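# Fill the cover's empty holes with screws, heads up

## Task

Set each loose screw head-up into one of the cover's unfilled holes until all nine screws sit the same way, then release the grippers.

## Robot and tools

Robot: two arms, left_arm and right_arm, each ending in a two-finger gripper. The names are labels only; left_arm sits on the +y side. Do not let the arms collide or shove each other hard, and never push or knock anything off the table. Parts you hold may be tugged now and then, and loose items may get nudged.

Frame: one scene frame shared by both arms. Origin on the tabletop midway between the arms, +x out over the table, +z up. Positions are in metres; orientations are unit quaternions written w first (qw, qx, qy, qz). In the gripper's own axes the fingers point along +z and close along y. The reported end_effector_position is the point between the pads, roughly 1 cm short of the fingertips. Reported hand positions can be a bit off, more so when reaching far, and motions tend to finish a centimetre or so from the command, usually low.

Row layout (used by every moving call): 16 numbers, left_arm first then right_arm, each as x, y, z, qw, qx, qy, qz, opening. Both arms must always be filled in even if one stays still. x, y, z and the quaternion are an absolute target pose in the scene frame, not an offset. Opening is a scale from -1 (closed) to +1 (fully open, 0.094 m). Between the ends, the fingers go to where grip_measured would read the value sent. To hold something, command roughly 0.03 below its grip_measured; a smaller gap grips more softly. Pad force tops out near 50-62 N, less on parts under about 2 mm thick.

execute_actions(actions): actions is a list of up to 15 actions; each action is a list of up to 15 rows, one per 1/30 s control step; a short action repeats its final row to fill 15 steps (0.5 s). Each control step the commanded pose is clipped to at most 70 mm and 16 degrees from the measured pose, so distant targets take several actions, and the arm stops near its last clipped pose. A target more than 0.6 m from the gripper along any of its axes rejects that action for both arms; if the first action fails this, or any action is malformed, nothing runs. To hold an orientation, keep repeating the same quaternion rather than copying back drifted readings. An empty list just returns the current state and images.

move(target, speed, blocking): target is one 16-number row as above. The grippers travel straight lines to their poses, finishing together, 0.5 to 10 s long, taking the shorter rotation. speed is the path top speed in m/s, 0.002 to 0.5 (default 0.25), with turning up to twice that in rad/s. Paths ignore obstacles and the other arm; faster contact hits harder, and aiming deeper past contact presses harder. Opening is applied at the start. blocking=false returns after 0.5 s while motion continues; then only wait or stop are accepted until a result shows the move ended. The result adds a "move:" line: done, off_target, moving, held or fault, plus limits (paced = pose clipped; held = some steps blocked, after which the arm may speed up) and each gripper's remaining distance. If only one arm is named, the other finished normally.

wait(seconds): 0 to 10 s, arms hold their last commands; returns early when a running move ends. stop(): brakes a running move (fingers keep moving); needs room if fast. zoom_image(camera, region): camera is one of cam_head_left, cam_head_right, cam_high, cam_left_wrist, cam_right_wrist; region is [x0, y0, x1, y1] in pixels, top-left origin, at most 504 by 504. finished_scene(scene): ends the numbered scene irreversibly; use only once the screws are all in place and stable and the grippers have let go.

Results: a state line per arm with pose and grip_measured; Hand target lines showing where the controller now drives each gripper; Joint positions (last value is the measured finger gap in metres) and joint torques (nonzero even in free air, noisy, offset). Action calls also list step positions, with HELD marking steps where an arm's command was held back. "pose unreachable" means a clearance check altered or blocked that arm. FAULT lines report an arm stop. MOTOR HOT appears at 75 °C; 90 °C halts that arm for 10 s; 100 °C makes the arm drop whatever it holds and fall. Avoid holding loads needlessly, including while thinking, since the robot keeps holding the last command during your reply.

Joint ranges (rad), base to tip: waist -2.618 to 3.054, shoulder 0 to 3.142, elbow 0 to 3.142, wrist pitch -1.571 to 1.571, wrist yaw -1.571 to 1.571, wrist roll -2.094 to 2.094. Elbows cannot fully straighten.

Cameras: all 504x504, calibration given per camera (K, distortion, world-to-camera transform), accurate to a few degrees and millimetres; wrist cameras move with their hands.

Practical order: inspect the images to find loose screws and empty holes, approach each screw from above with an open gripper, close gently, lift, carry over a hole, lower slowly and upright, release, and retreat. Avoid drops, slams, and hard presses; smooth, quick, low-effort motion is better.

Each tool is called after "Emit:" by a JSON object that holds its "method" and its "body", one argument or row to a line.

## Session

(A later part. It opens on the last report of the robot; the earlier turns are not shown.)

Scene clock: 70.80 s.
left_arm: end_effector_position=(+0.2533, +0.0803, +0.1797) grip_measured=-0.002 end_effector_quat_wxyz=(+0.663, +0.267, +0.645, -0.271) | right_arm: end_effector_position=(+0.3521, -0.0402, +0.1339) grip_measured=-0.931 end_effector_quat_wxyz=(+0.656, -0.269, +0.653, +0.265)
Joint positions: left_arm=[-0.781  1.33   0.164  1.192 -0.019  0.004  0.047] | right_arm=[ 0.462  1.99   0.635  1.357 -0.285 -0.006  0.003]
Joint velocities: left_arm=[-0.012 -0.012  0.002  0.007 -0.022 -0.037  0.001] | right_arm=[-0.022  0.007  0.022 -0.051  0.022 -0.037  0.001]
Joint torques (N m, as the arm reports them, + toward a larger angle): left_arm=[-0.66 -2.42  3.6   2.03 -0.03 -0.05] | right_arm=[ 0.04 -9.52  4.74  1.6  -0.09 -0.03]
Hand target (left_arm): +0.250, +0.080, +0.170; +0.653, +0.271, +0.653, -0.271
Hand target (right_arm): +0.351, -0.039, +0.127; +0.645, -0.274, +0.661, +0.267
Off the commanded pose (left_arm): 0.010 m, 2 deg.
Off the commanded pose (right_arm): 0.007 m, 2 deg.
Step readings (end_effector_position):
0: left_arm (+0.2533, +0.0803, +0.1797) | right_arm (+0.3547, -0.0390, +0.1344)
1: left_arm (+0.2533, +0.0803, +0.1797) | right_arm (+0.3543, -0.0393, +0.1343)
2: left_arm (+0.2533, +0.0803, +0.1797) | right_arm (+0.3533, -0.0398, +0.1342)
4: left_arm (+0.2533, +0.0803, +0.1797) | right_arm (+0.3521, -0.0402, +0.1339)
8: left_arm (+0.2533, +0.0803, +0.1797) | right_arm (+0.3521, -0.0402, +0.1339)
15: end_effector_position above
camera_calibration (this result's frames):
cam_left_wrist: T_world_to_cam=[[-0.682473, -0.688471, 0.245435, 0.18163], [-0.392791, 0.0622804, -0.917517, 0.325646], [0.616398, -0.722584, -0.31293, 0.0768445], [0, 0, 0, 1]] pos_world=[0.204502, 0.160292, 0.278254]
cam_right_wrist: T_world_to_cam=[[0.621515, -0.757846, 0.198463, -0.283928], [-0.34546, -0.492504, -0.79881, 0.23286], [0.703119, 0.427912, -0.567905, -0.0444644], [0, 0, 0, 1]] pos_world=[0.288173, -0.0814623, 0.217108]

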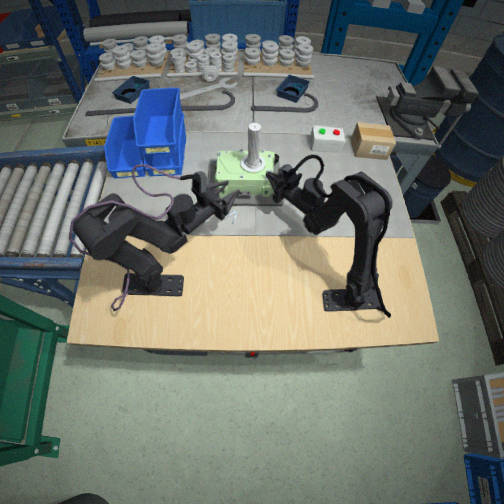

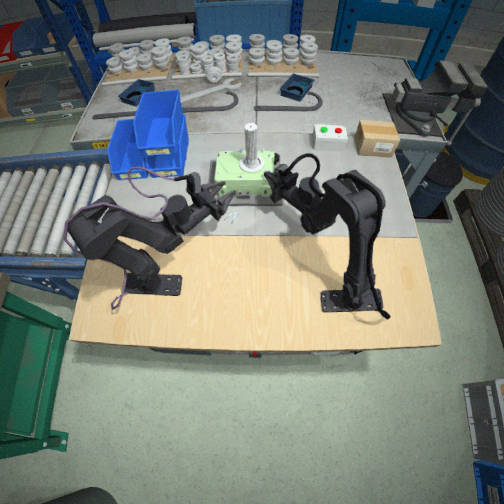

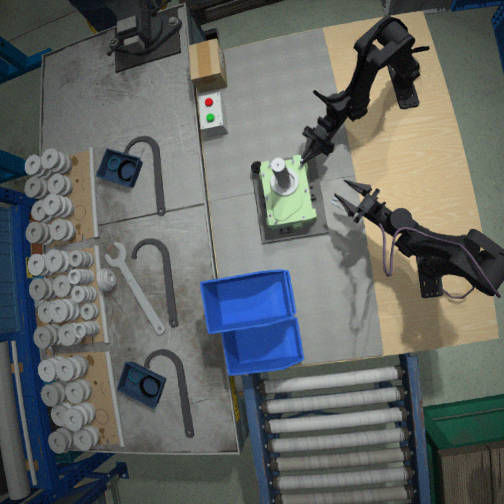

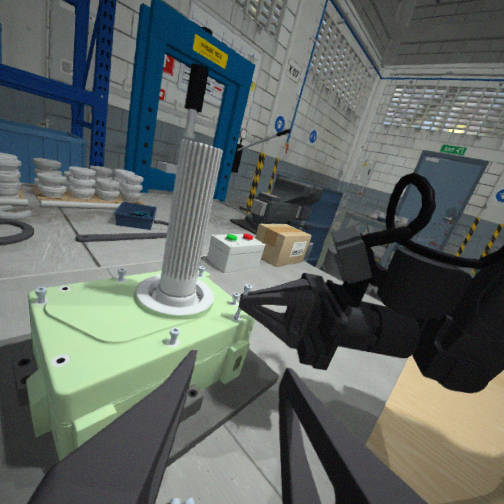

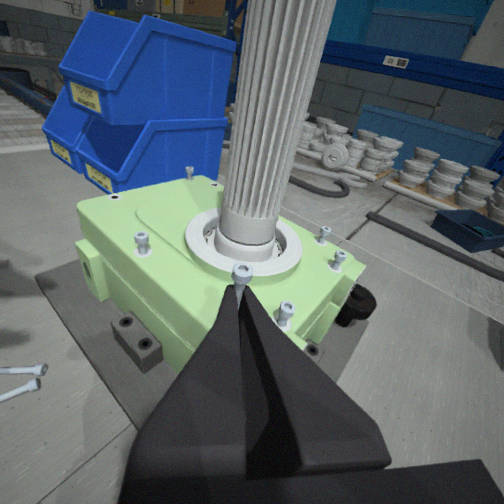

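Very close; press down (tilts tip forward).

Emit:
{"method": "execute_actions", "body": {
  "actions": [
    [[0.25,0.08,0.17,0.653,0.271,0.653,-0.271,0,0.352,-0.039,0.122,0.65,-0.272,0.656,0.27,-1]],
    [[0.25,0.08,0.17,0.653,0.271,0.653,-0.271,0,0.352,-0.039,0.118,0.653,-0.271,0.653,0.271,-1]]
  ]
}}

Emit:
{"method": "zoom_image", "body": {
  "camera": "cam_left_wrist",
  "region": [190,240,290,340]
}}

Scene clock: 71.93 s.
left_arm: end_effector_position=(+0.2533, +0.0803, +0.1797) grip_measured=-0.002 end_effector_quat_wxyz=(+0.663, +0.267, +0.645, -0.271) | right_arm: end_effector_position=(+0.3520, -0.0397, +0.1305) grip_measured=-0.931 end_effector_quat_wxyz=(+0.665, -0.269, +0.643, +0.267)
Joint positions: left_arm=[-0.781  1.33   0.164  1.192 -0.019  0.004  0.047] | right_arm=[ 0.462  2.035  0.635  1.429 -0.288 -0.006  0.003]
Joint velocities: left_arm=[-0.022 -0.007  0.012 -0.007 -0.037 -0.066 -0.001] | right_arm=[-0.002  0.002  0.012 -0.007 -0.037 -0.022  0.   ]
Joint torques (N m, as the arm reports them, + toward a larger angle): left_arm=[-0.64 -2.43  3.61  2.03 -0.03 -0.05] | right_arm=[-0.11 -7.71  4.54  1.79 -0.1   0.06]
Hand target (left_arm): +0.250, +0.080, +0.170; +0.653, +0.271, +0.653, -0.271
Hand target (right_arm): +0.352, -0.039, +0.118; +0.653, -0.271, +0.653, +0.271
Off the commanded pose (left_arm): 0.010 m, 2 deg.
Off the commanded pose (right_arm): 0.013 m, 2 deg.
Step readings (end_effector_position; steps 1 to 15: 1st action; 16 to 30: 2nd action):
0: left_arm (+0.2533, +0.0803, +0.1797) | right_arm (+0.3521, -0.0402, +0.1339)
1: left_arm (+0.2533, +0.0803, +0.1797) | right_arm (+0.3521, -0.0402, +0.1339)
2: left_arm (+0.2533, +0.0803, +0.1797) | right_arm (+0.3521, -0.0401, +0.1338)
4: left_arm (+0.2533, +0.0803, +0.1797) | right_arm (+0.3521, -0.0401, +0.1339)
8: left_arm (+0.2533, +0.0803, +0.1797) | right_arm (+0.3521, -0.0400, +0.1340)
15: left_arm (+0.2533, +0.0803, +0.1797) | right_arm (+0.3521, -0.0400, +0.1340)
16: left_arm (+0.2533, +0.0803, +0.1797) | right_arm (+0.3521, -0.0399, +0.1340)
17: left_arm (+0.2533, +0.0803, +0.1797) | right_arm (+0.3520, -0.0398, +0.1338)
19: left_arm (+0.2533, +0.0803, +0.1797) | right_arm (+0.3520, -0.0397, +0.1321)
23: left_arm (+0.2533, +0.0803, +0.1797) | right_arm (+0.3521, -0.0397, +0.1305)
30: end_effector_position above
camera_calibration (this result's frames):
cam_left_wrist: T_world_to_cam=[[-0.682473, -0.688471, 0.245435, 0.18163], [-0.392791, 0.0622804, -0.917517, 0.325646], [0.616398, -0.722584, -0.31293, 0.0768445], [0, 0, 0, 1]] pos_world=[0.204502, 0.160292, 0.278254]
cam_right_wrist: T_world_to_cam=[[0.618732, -0.758747, 0.20365, -0.282587], [-0.324883, -0.48315, -0.813029, 0.225365], [0.715277, 0.436885, -0.545445, -0.0534435], [0, 0, 0, 1]] pos_world=[0.28629, -0.0821785, 0.211627]

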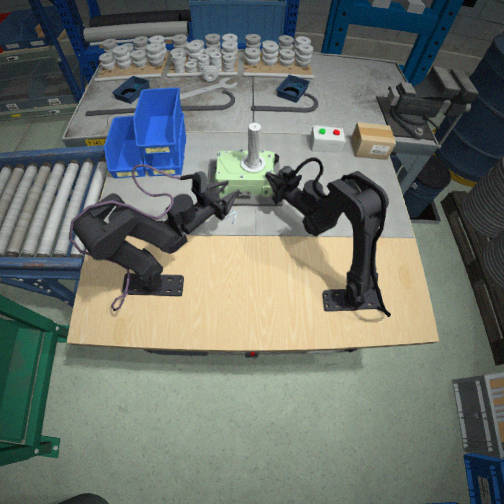

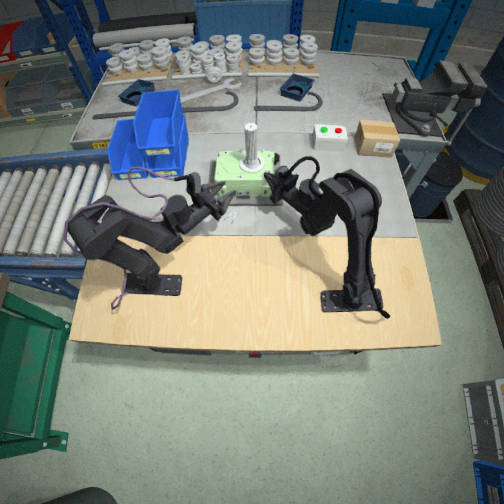

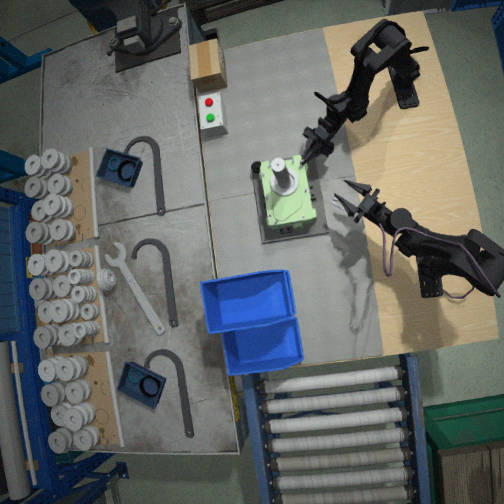

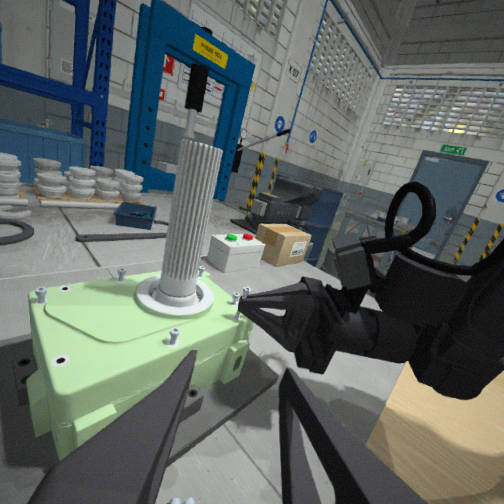

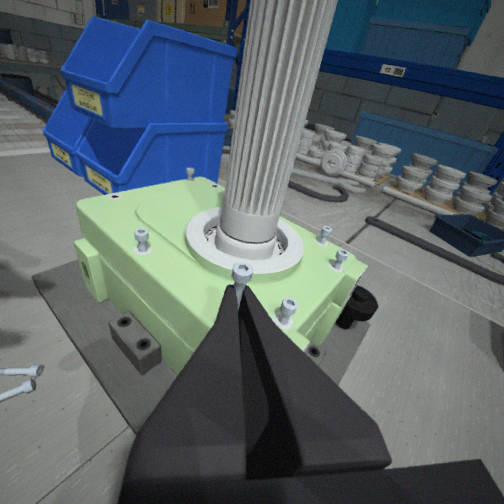

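Region (190, 240, 290, 340) of cam_left_wrist's 504x504 image, scaled by 5.040, with more detail than that image has.

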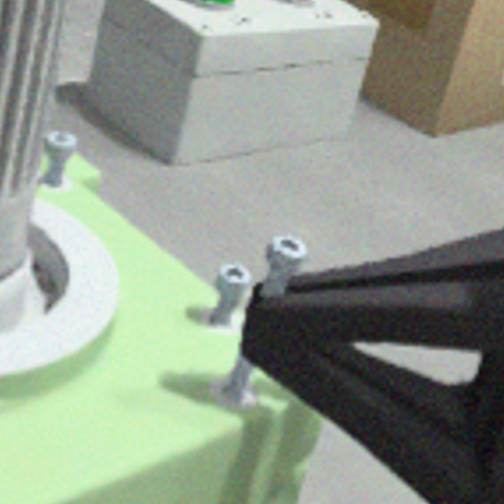

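In. Release and retract.

Emit:
{"method": "execute_actions", "body": {
  "actions": [
    [[0.25,0.08,0.17,0.653,0.271,0.653,-0.271,0,0.352,-0.04,0.13,0.653,-0.271,0.653,0.271,-0.6]],
    [[0.25,0.08,0.17,0.653,0.271,0.653,-0.271,0,0.32,-0.072,0.145,0.653,-0.271,0.653,0.271,-0.6]]
  ]
}}

Emit:
{"method": "move", "body": {
  "target": [0.235,0.085,0.09,0,0.38,0.92,0,-0.5,0.22,-0.08,0.17,0.653,-0.271,0.653,0.271,-0.6]
}}

Scene clock: 73.00 s.
left_arm: end_effector_position=(+0.2533, +0.0803, +0.1797) grip_measured=-0.002 end_effector_quat_wxyz=(+0.663, +0.267, +0.645, -0.271) | right_arm: end_effector_position=(+0.3234, -0.0688, +0.1481) grip_measured=-0.602 end_effector_quat_wxyz=(+0.661, -0.271, +0.646, +0.269)
Joint positions: left_arm=[-0.781  1.33   0.164  1.192 -0.019  0.004  0.047] | right_arm=[ 0.414  1.854  0.48   1.393 -0.341 -0.005  0.019]
Joint velocities: left_arm=[-0.022  0.012  0.027 -0.081 -0.022 -0.007 -0.   ] | right_arm=[-0.002  0.012 -0.007  0.081 -0.022 -0.022 -0.001]
Joint torques (N m, as the arm reports them, + toward a larger angle): left_arm=[-0.67 -2.44  3.61  2.03 -0.03 -0.05] | right_arm=[-0.39 -9.38  3.23  1.64 -0.03  0.05]
Hand target (left_arm): +0.250, +0.080, +0.170; +0.653, +0.271, +0.653, -0.271
Hand target (right_arm): +0.320, -0.072, +0.145; +0.653, -0.271, +0.653, +0.271
Off the commanded pose (left_arm): 0.010 m, 2 deg.
Off the commanded pose (right_arm): 0.006 m, 1 deg.
Step readings (end_effector_position; steps 1 to 15: 1st action; 16 to 30: 2nd action):
0: left_arm (+0.2533, +0.0803, +0.1797) | right_arm (+0.3520, -0.0397, +0.1305)
1: left_arm (+0.2533, +0.0803, +0.1797) | right_arm (+0.3520, -0.0397, +0.1298)
2: left_arm (+0.2533, +0.0803, +0.1797) | right_arm (+0.3519, -0.0395, +0.1288)
4: left_arm (+0.2533, +0.0803, +0.1797) | right_arm (+0.3516, -0.0392, +0.1269)
8: left_arm (+0.2533, +0.0803, +0.1797) | right_arm (+0.3514, -0.0390, +0.1256)
15: left_arm (+0.2533, +0.0803, +0.1797) | right_arm (+0.3514, -0.0390, +0.1256)
16: left_arm (+0.2533, +0.0803, +0.1797) | right_arm (+0.3484, -0.0415, +0.1260)
17: left_arm (+0.2533, +0.0803, +0.1797) | right_arm (+0.3406, -0.0480, +0.1263)
19: left_arm (+0.2533, +0.0803, +0.1797) | right_arm (+0.3286, -0.0616, +0.1327)
23: left_arm (+0.2533, +0.0803, +0.1797) | right_arm (+0.3247, -0.0700, +0.1471)
30: end_effector_position above
camera_calibration (this result's frames):
cam_left_wrist: T_world_to_cam=[[-0.682473, -0.688471, 0.245435, 0.18163], [-0.392791, 0.0622804, -0.917517, 0.325646], [0.616398, -0.722584, -0.31293, 0.0768445], [0, 0, 0, 1]] pos_world=[0.204502, 0.160292, 0.278254]
cam_right_wrist: T_world_to_cam=[[0.62469, -0.754412, 0.201555, -0.291764], [-0.329915, -0.488932, -0.807528, 0.216733], [0.707756, 0.437958, -0.554323, -0.00681623], [0, 0, 0, 1]] pos_world=[0.25859, -0.111157, 0.230046]

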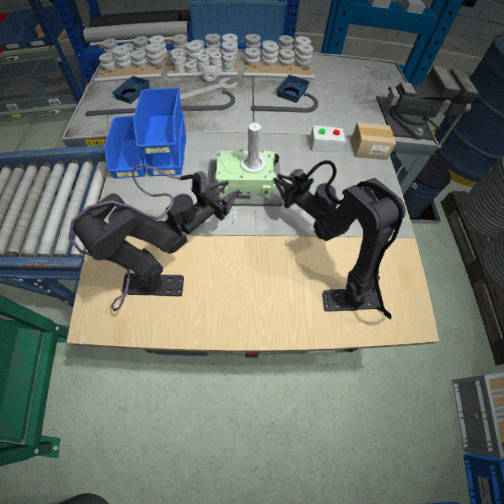

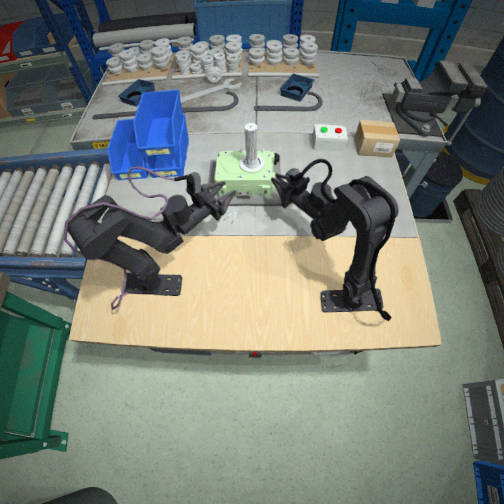

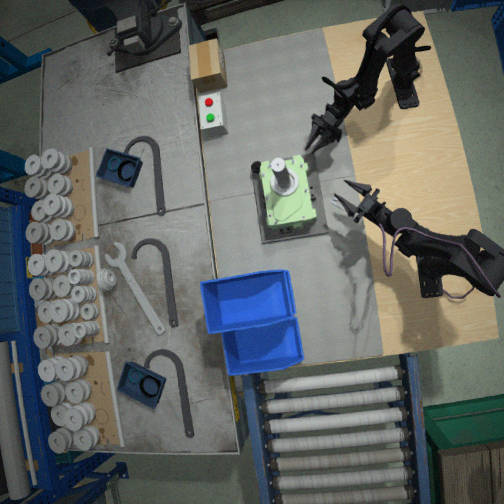

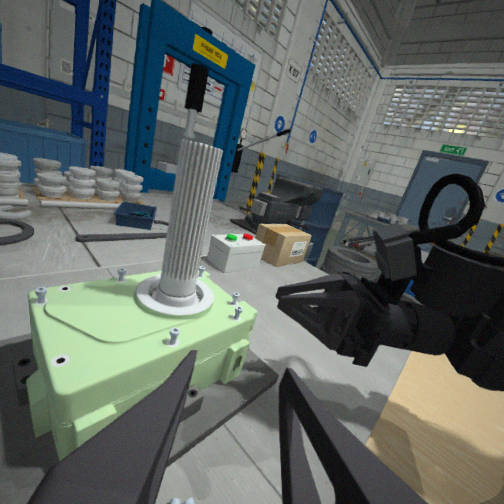

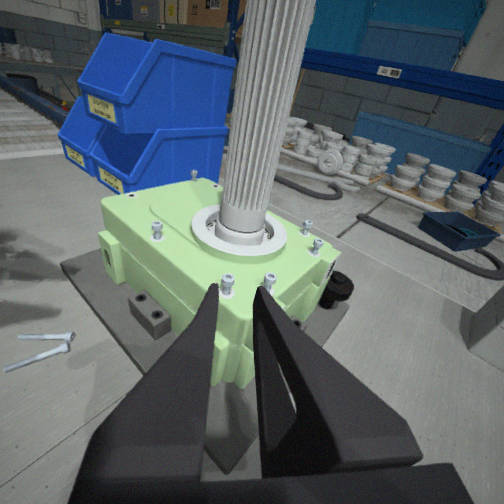

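Scene clock: 76.83 s.
left_arm: end_effector_position=(+0.2365, +0.0918, +0.0860) grip_measured=-0.498 end_effector_quat_wxyz=(+0.000, +0.385, +0.923, +0.008) | right_arm: end_effector_position=(+0.2253, -0.0780, +0.1724) grip_measured=-0.602 end_effector_quat_wxyz=(+0.658, -0.271, +0.649, +0.270)
Joint positions: left_arm=[-0.791  1.838  1.444 -1.183 -0.015 -0.018  0.024] | right_arm=[ 0.599  1.375  0.165  1.222 -0.157 -0.004  0.019]
Joint velocities: left_arm=[-0.017  0.007 -0.002  0.022  0.051 -0.007 -0.001] | right_arm=[-0.012 -0.002  0.002 -0.051 -0.022 -0.037  0.   ]
Joint torques (N m, as the arm reports them, + toward a larger angle): left_arm=[-1.01 -7.46  7.3   0.11  0.1  -0.11] | right_arm=[ 0.62 -5.87  4.15  1.66  0.06  0.06]
Hand target (left_arm): +0.236, +0.085, +0.090; +0.001, +0.385, +0.923, +0.002
Hand target (right_arm): +0.220, -0.079, +0.170; +0.653, -0.271, +0.653, +0.271
Off the commanded pose (left_arm): 0.008 m, 1 deg.
Off the commanded pose (right_arm): 0.006 m, 1 deg.
move: done
camera_calibration (this result's frames):
cam_left_wrist: T_world_to_cam=[[-0.513389, -0.857877, -0.0218625, 0.199624], [-0.808196, 0.474779, 0.34843, 0.183875], [-0.28853, 0.19655, -0.93708, 0.249513], [0, 0, 0, 1]] pos_world=[0.323085, 0.0349114, 0.17411]
cam_right_wrist: T_world_to_cam=[[0.627154, -0.753488, 0.197318, -0.242162], [-0.335732, -0.490097, -0.804419, 0.20017], [0.702825, 0.438248, -0.560336, 0.082309], [0, 0, 0, 1]] pos_world=[0.161227, -0.120435, 0.254924]

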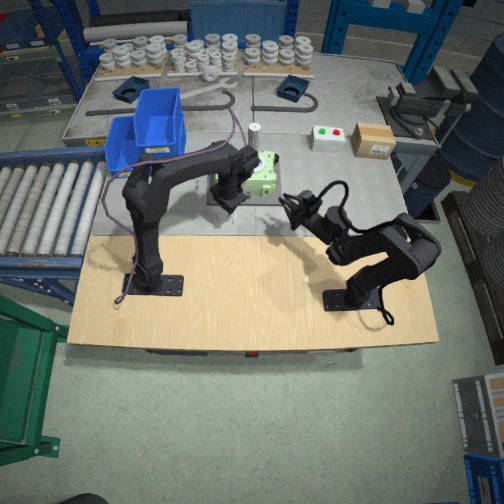

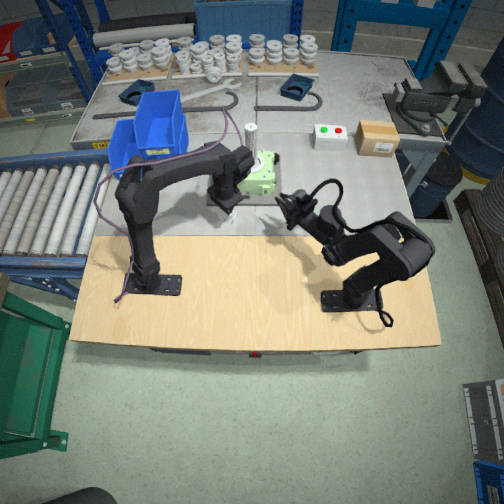

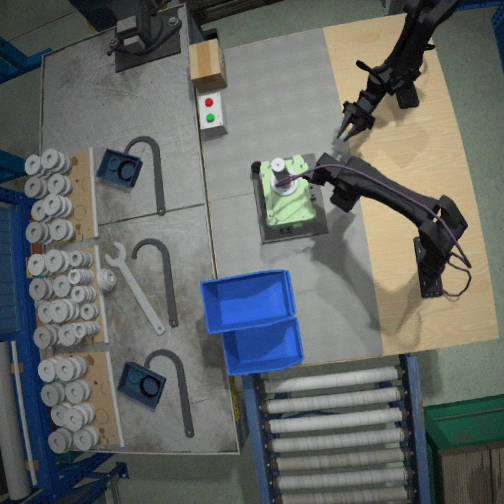

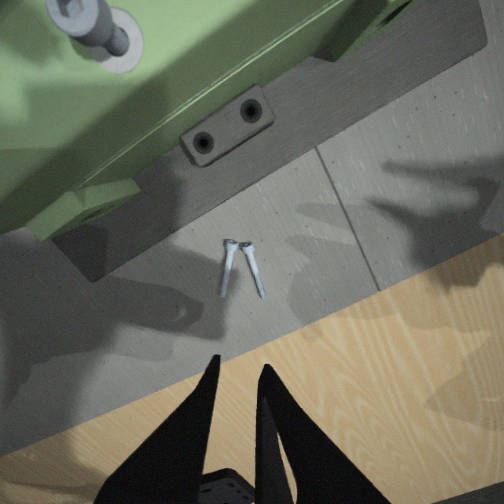

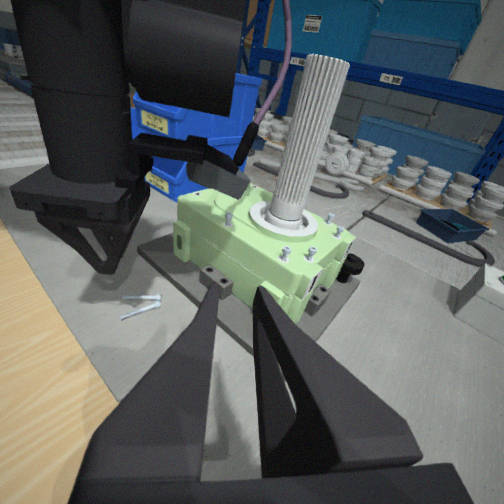

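Emit:
{"method": "move", "body": {
  "target": [0.302,0.066,0.05,0,0.707,0.707,0,-1,0.2,-0.14,0.17,0.653,-0.271,0.653,0.271,-0.6]
}}

Emit:
{"method": "move", "body": {
  "target": [0.302,0.066,0.006,0,0.707,0.707,0,-1,0.2,-0.14,0.17,0.653,-0.271,0.653,0.271,-0.6],
  "speed": 0.08
}}

Scene clock: 79.37 s.
left_arm: end_effector_position=(+0.2937, +0.0705, +0.0479) grip_measured=-0.984 end_effector_quat_wxyz=(-0.012, +0.706, +0.708, +0.007) | right_arm: end_effector_position=(+0.2028, -0.1365, +0.1742) grip_measured=-0.602 end_effector_quat_wxyz=(+0.658, -0.273, +0.648, +0.271)
Joint positions: left_arm=[-0.723  2.096  1.653 -1.152 -0.015  0.828  0.001] | right_arm=[ 0.335  0.99   0.021  0.982 -0.426 -0.003  0.019]
Joint velocities: left_arm=[-0.027 -0.002  0.007 -0.037 -0.022  0.037 -0.001] | right_arm=[-0.002 -0.027 -0.012  0.007 -0.037  0.007  0.001]
Joint torques (N m, as the arm reports them, + toward a larger angle): left_arm=[ 0.98 -9.22  7.19  0.27  0.15  0.11] | right_arm=[-0.58 -3.15  5.14  1.61 -0.07  0.02]
Hand target (left_arm): +0.302, +0.066, +0.051; -0.000, +0.707, +0.707, +0.000
Hand target (right_arm): +0.200, -0.139, +0.170; +0.653, -0.271, +0.653, +0.271
Off the commanded pose (left_arm): 0.010 m, 2 deg.
Off the commanded pose (right_arm): 0.006 m, 1 deg.
move: done
camera_calibration (this result's frames):
cam_left_wrist: T_world_to_cam=[[-0.968139, -0.250371, -0.00466815, 0.299862], [-0.233985, 0.897821, 0.373052, 0.0537934], [-0.0892102, 0.362259, -0.927799, 0.163732], [0, 0, 0, 1]] pos_world=[0.317502, -0.0325333, 0.133242]
cam_right_wrist: T_world_to_cam=[[0.63031, -0.750272, 0.199502, -0.273043], [-0.332347, -0.493008, -0.804045, 0.164255], [0.701609, 0.440494, -0.560099, 0.12521], [0, 0, 0, 1]] pos_world=[0.138842, -0.179032, 0.256671]

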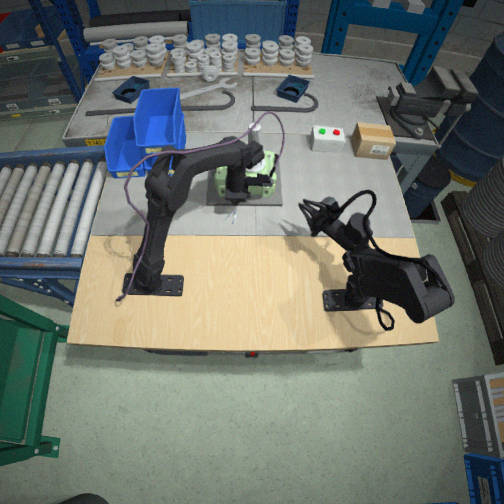

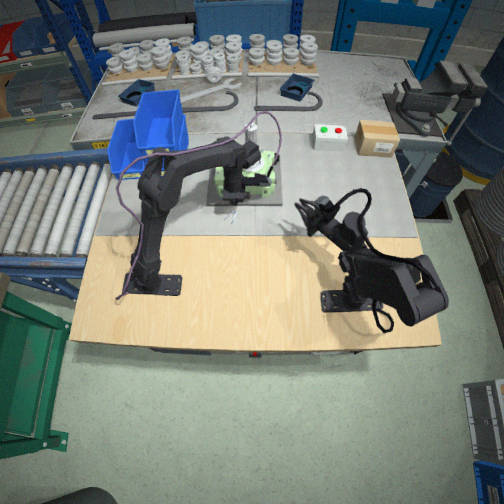

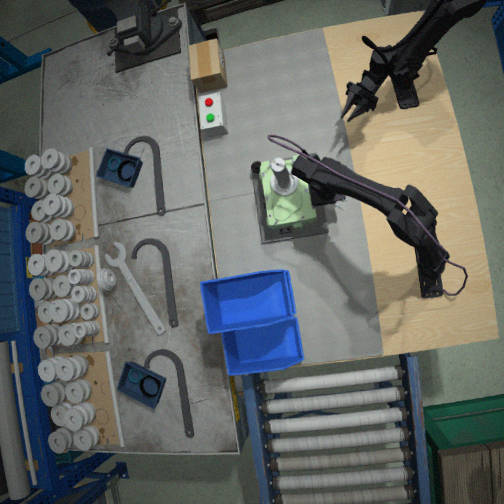

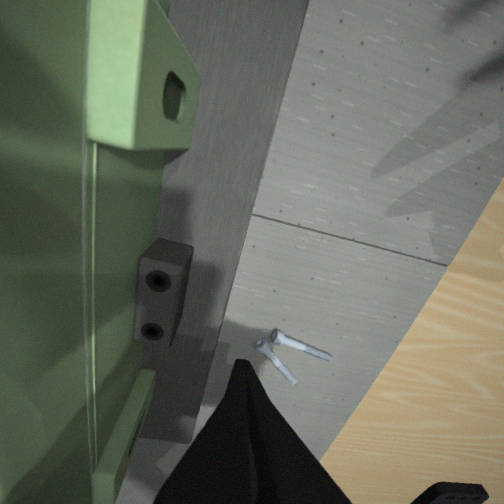

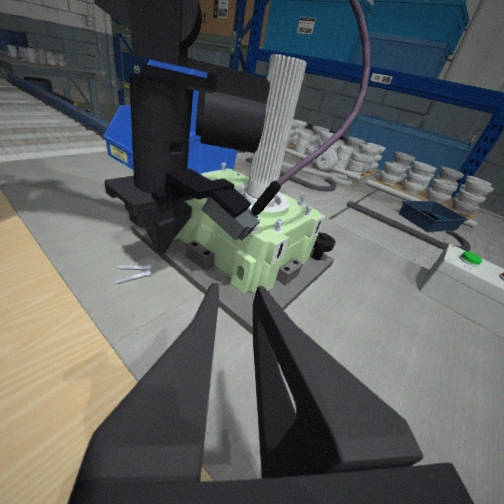

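Scene clock: 80.27 s.
left_arm: end_effector_position=(+0.2939, +0.0674, +0.0182) grip_measured=-0.984 end_effector_quat_wxyz=(-0.010, +0.708, +0.706, +0.001) | right_arm: end_effector_position=(+0.2031, -0.1371, +0.1736) grip_measured=-0.602 end_effector_quat_wxyz=(+0.657, -0.273, +0.649, +0.270)
Joint positions: left_arm=[-0.723  2.131  1.585 -1.046 -0.002  0.832  0.001] | right_arm=[ 0.33   0.99   0.021  0.979 -0.43  -0.003  0.019]
Joint velocities: left_arm=[-0.017  0.007  0.012 -0.051  0.037 -0.037 -0.001] | right_arm=[ 0.002 -0.002 -0.002  0.007  0.022  0.037 -0.001]
Joint torques (N m, as the arm reports them, + toward a larger angle): left_arm=[ 1.06 -8.58  3.83  0.79  0.01  0.06] | right_arm=[-0.56 -3.03  5.27  1.63 -0.07  0.03]
Hand target (left_arm): +0.302, +0.066, +0.007; -0.001, +0.707, +0.707, +0.000
Hand target (right_arm): +0.200, -0.140, +0.170; +0.654, -0.271, +0.653, +0.271
Off the commanded pose (left_arm): 0.015 m, 1 deg.
Off the commanded pose (right_arm): 0.006 m, 1 deg.
move: off_target (left_arm)
camera_calibration (this result's frames):
cam_left_wrist: T_world_to_cam=[[-0.969019, -0.246955, 0.00387149, 0.298935], [-0.228683, 0.903023, 0.363667, 0.0659967], [-0.0933055, 0.351515, -0.931521, 0.139355], [0, 0, 0, 1]] pos_world=[0.317769, -0.0347585, 0.104654]
cam_right_wrist: T_world_to_cam=[[0.630518, -0.750316, 0.198677, -0.273459], [-0.334529, -0.493673, -0.802731, 0.163664], [0.700384, 0.439673, -0.562272, 0.125453], [0, 0, 0, 1]] pos_world=[0.139305, -0.179542, 0.256247]

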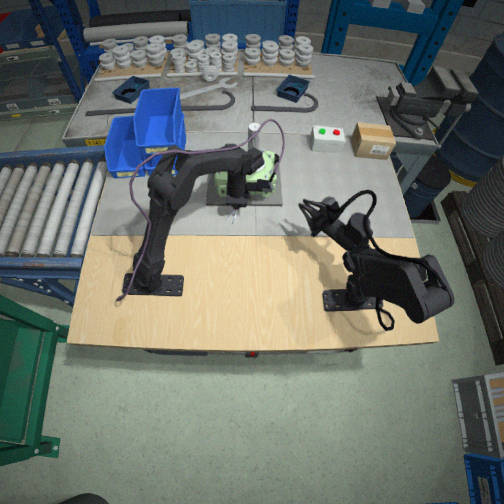

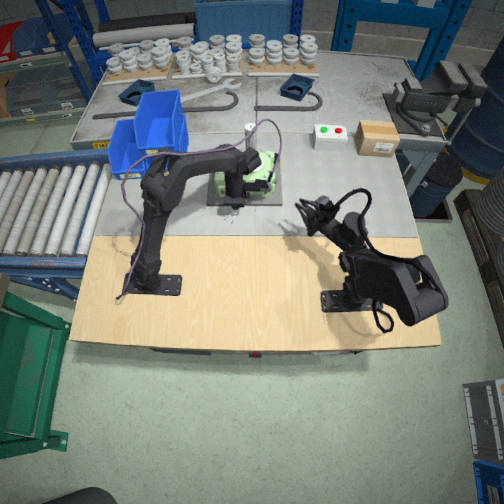

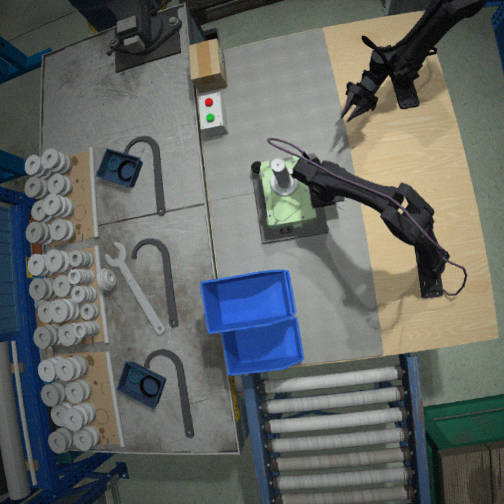

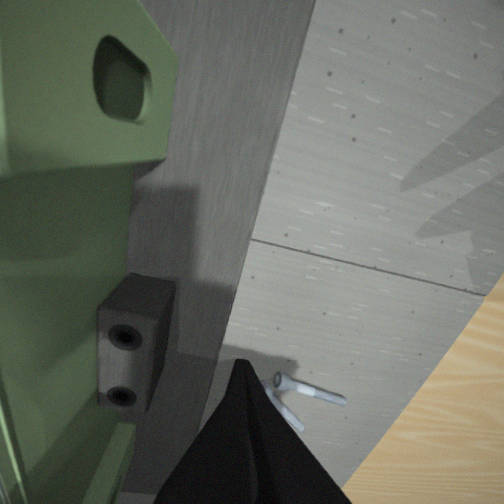

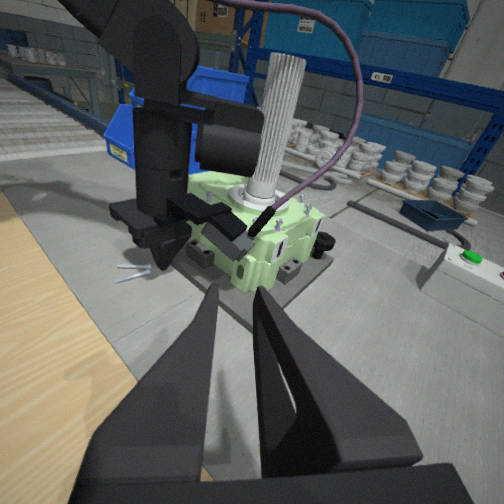

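Emit:
{"method": "execute_actions", "body": {
  "actions": [
    [[0.294,0.076,0.002,0,0.707,0.707,0,-1,0.2,-0.14,0.17,0.653,-0.271,0.653,0.271,-0.6]]
  ]
}}

Emit:
{"method": "move", "body": {
  "target": [0.215,0.078,0.004,0,0.707,0.707,0,-1,0.2,-0.14,0.17,0.653,-0.271,0.653,0.271,-0.6],
  "speed": 0.05
}}

Emit:
{"method": "move", "body": {
  "target": [0.19,0.085,0.09,0,0.2,0.98,0,-0.5,0.2,-0.14,0.17,0.653,-0.271,0.653,0.271,-0.6]
}}

Scene clock: 80.93 s.
left_arm: end_effector_position=(+0.2934, +0.0679, +0.0174) grip_measured=-0.984 end_effector_quat_wxyz=(+0.008, +0.708, +0.706, +0.001) | right_arm: end_effector_position=(+0.2030, -0.1370, +0.1735) grip_measured=-0.602 end_effector_quat_wxyz=(+0.657, -0.273, +0.649, +0.271)
Joint positions: left_arm=[-0.722  2.096  1.527 -0.987 -0.001  0.835  0.001] | right_arm=[ 0.33   0.99   0.021  0.979 -0.431 -0.003  0.019]
Joint velocities: left_arm=[ 0.002 -0.022  0.007 -0.007 -0.007 -0.007 -0.   ] | right_arm=[-0.007 -0.007 -0.002  0.007  0.007  0.051  0.   ]
Joint torques (N m, as the arm reports them, + toward a larger angle): left_arm=[ 1.44 -8.73  2.15  0.68  0.    0.09] | right_arm=[-0.57 -3.02  5.25  1.6  -0.07  0.04]
Hand target (left_arm): +0.294, +0.076, +0.003; -0.000, +0.707, +0.707, +0.000
Hand target (right_arm): +0.200, -0.140, +0.170; +0.653, -0.271, +0.653, +0.271
Off the commanded pose (left_arm): 0.017 m, 1 deg.
Off the commanded pose (right_arm): 0.005 m, 1 deg.
Step readings (end_effector_position):
0: left_arm (+0.2939, +0.0674, +0.0182) | right_arm (+0.2031, -0.1371, +0.1735)
1: left_arm (+0.2933, +0.0679, +0.0177) | right_arm (+0.2031, -0.1371, +0.1735)
2: left_arm (+0.2932, +0.0680, +0.0176) | right_arm (+0.2031, -0.1371, +0.1735)
4: left_arm (+0.2933, +0.0679, +0.0175) | right_arm (+0.2030, -0.1370, +0.1735)
8: left_arm (+0.2933, +0.0679, +0.0174) | right_arm (+0.2030, -0.1370, +0.1735)
15: end_effector_position above
camera_calibration (this result's frames):
cam_left_wrist: T_world_to_cam=[[-0.969348, -0.245249, -0.014758, 0.298872], [-0.235931, 0.912394, 0.334474, 0.0676855], [-0.0685642, 0.327704, -0.942289, 0.13299], [0, 0, 0, 1]] pos_world=[0.314798, -0.0320394, 0.107087]
cam_right_wrist: T_world_to_cam=[[0.63116, -0.749807, 0.198559, -0.273349], [-0.334437, -0.494041, -0.802543, 0.163506], [0.699849, 0.440128, -0.562583, 0.125653], [0, 0, 0, 1]] pos_world=[0.139271, -0.179483, 0.256186]

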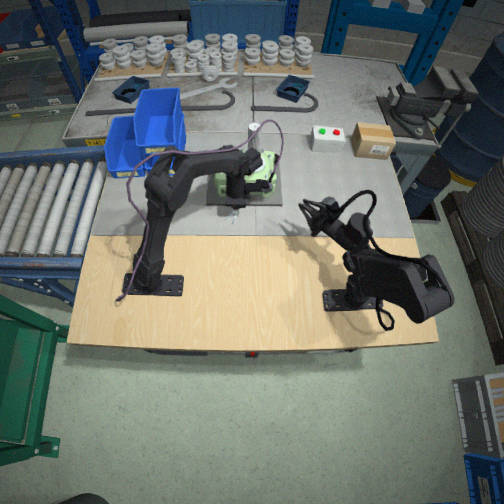

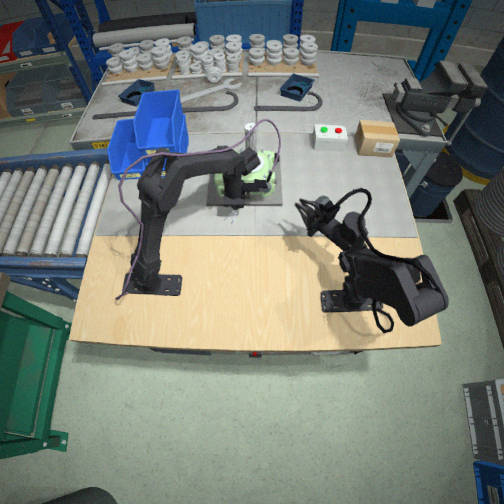

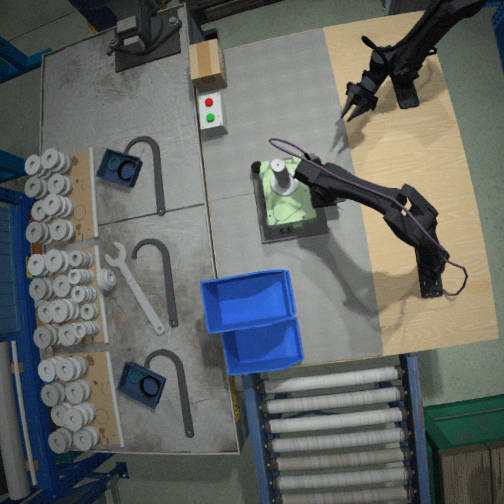

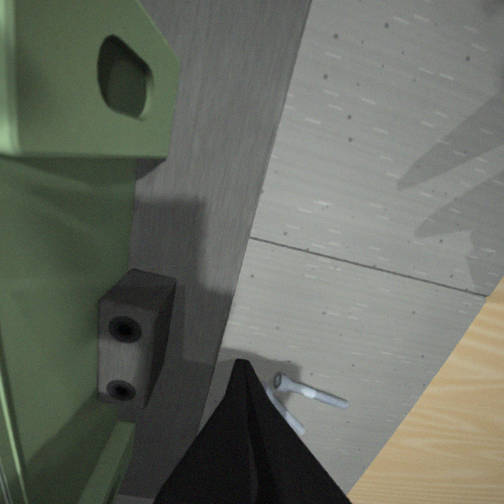

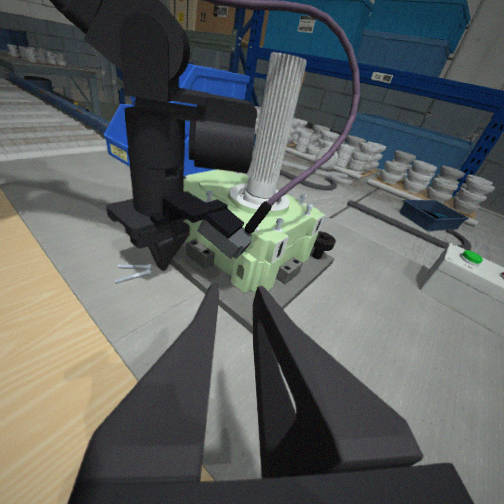

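Scene clock: 82.80 s.
left_arm: end_effector_position=(+0.2404, +0.0692, +0.0170) grip_measured=-0.985 end_effector_quat_wxyz=(+0.040, +0.705, +0.708, +0.014) | right_arm: end_effector_position=(+0.2030, -0.1370, +0.1735) grip_measured=-0.602 end_effector_quat_wxyz=(+0.657, -0.273, +0.649, +0.271)
Joint positions: left_arm=[-0.836  1.906  1.244 -0.83  -0.033  0.714  0.001] | right_arm=[ 0.33   0.99   0.021  0.979 -0.431 -0.003  0.019]
Joint velocities: left_arm=[-0.007 -0.027  0.012  0.007 -0.007 -0.022 -0.   ] | right_arm=[-0.007 -0.012 -0.007 -0.051  0.007  0.066 -0.001]
Joint torques (N m, as the arm reports them, + toward a larger angle): left_arm=[-1.65 -7.93  1.81  0.11  0.34 -0.14] | right_arm=[-0.55 -2.99  5.23  1.58 -0.07  0.04]
Hand target (left_arm): +0.216, +0.079, +0.004; +0.000, +0.707, +0.707, +0.000
Hand target (right_arm): +0.200, -0.140, +0.170; +0.653, -0.271, +0.653, +0.271
Off the commanded pose (left_arm): 0.030 m, 5 deg.
Off the commanded pose (right_arm): 0.005 m, 1 deg.
move: off_target (left_arm)
camera_calibration (this result's frames):
cam_left_wrist: T_world_to_cam=[[-0.964527, -0.254464, -0.0702569, 0.248246], [-0.263791, 0.918871, 0.293413, 0.0610719], [-0.010106, 0.301538, -0.953401, 0.116404], [0, 0, 0, 1]] pos_world=[0.256726, -0.0280479, 0.110501]
cam_right_wrist: T_world_to_cam=[[0.63116, -0.749807, 0.198559, -0.273349], [-0.334437, -0.494041, -0.802543, 0.163506], [0.699849, 0.440128, -0.562583, 0.125653], [0, 0, 0, 1]] pos_world=[0.139271, -0.179483, 0.256186]

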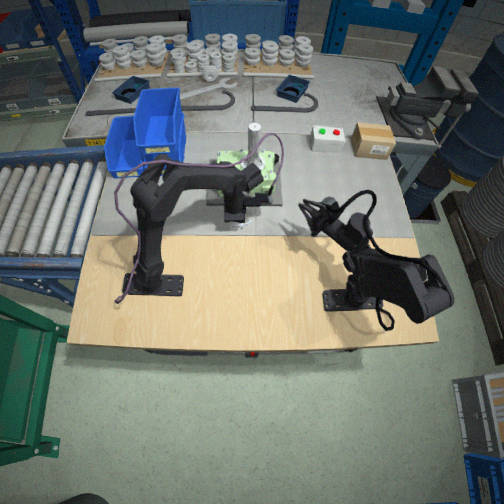

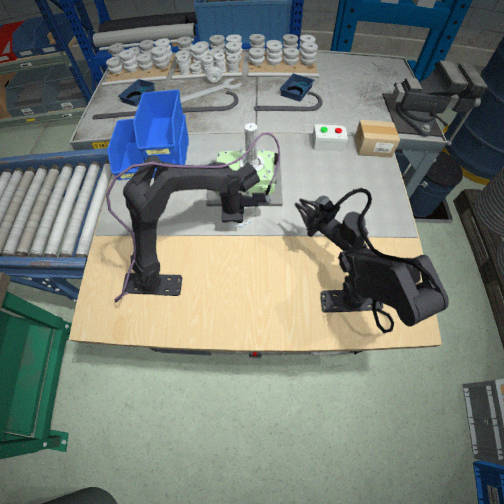

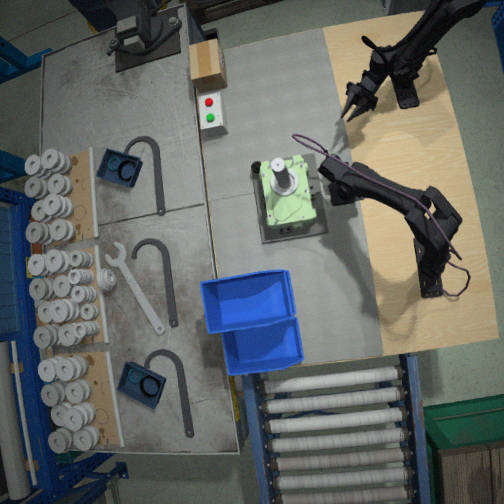

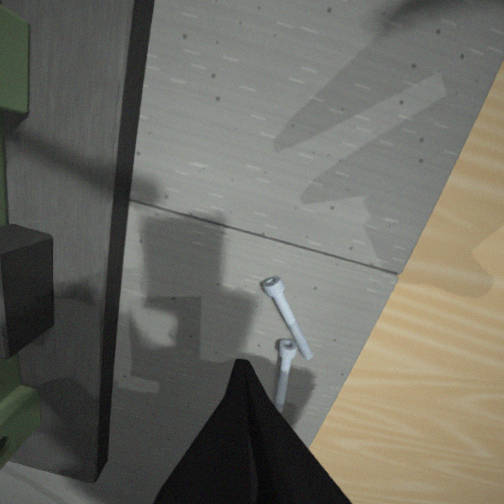

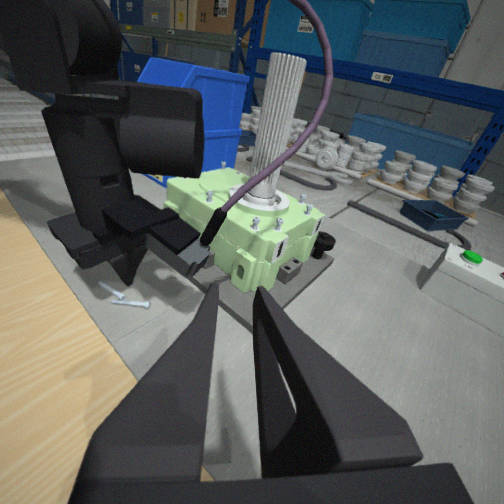

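Scene clock: 85.70 s.
left_arm: end_effector_position=(+0.1903, +0.0928, +0.0768) grip_measured=-0.502 end_effector_quat_wxyz=(-0.011, +0.202, +0.979, +0.013) | right_arm: end_effector_position=(+0.2030, -0.1370, +0.1735) grip_measured=-0.602 end_effector_quat_wxyz=(+0.657, -0.273, +0.649, +0.271)
Joint positions: left_arm=[-0.892  1.754  1.302 -1.153 -0.006 -0.505  0.023] | right_arm=[ 0.33   0.99   0.021  0.979 -0.431 -0.003  0.019]
Joint velocities: left_arm=[ 0.002  0.027 -0.017 -0.037 -0.007 -0.081 -0.   ] | right_arm=[ 0.002  0.012  0.017 -0.037 -0.066 -0.037 -0.001]
Joint torques (N m, as the arm reports them, + toward a larger angle): left_arm=[-1.03 -8.84  7.15  0.04  0.06 -0.1 ] | right_arm=[-0.55 -3.03  5.23  1.62 -0.07  0.03]
Hand target (left_arm): +0.190, +0.086, +0.089; -0.000, +0.200, +0.980, -0.001
Hand target (right_arm): +0.200, -0.140, +0.170; +0.653, -0.271, +0.653, +0.271
Off the commanded pose (left_arm): 0.015 m, 2 deg.
Off the commanded pose (right_arm): 0.005 m, 1 deg.
move: off_target (left_arm)
camera_calibration (this result's frames):
cam_left_wrist: T_world_to_cam=[[-0.154088, -0.987501, -0.0331314, 0.121113], [-0.92128, 0.131475, 0.366002, 0.201305], [-0.357071, 0.0869198, -0.930024, 0.249963], [0, 0, 0, 1]] pos_world=[0.293375, 0.0714059, 0.162806]
cam_right_wrist: T_world_to_cam=[[0.63116, -0.749807, 0.198559, -0.273349], [-0.334437, -0.494041, -0.802543, 0.163506], [0.699849, 0.440128, -0.562583, 0.125653], [0, 0, 0, 1]] pos_world=[0.139271, -0.179483, 0.256186]

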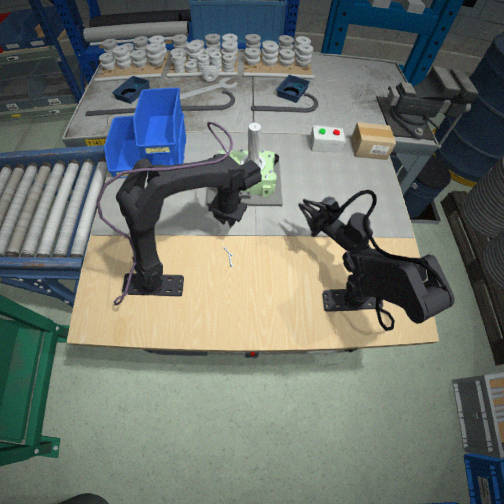

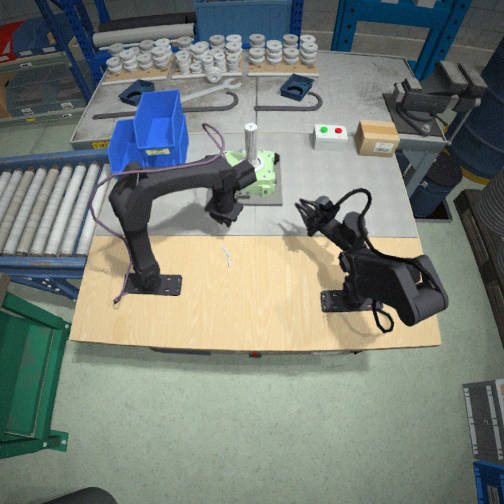

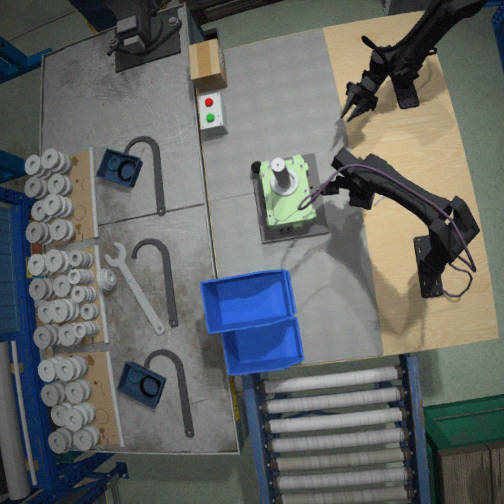

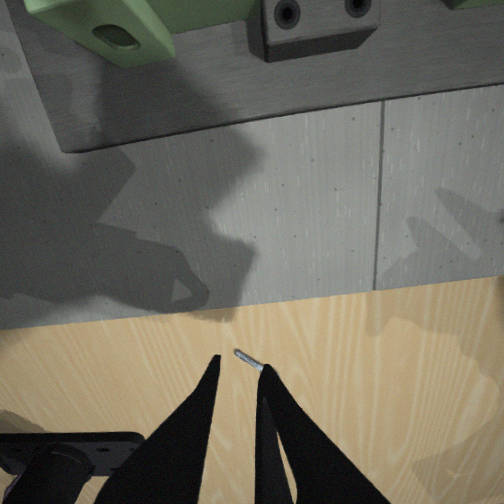

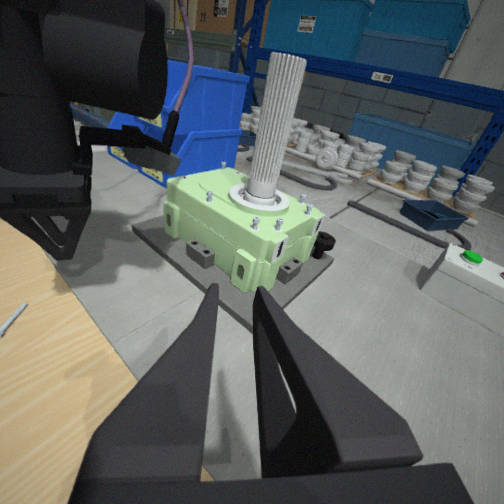

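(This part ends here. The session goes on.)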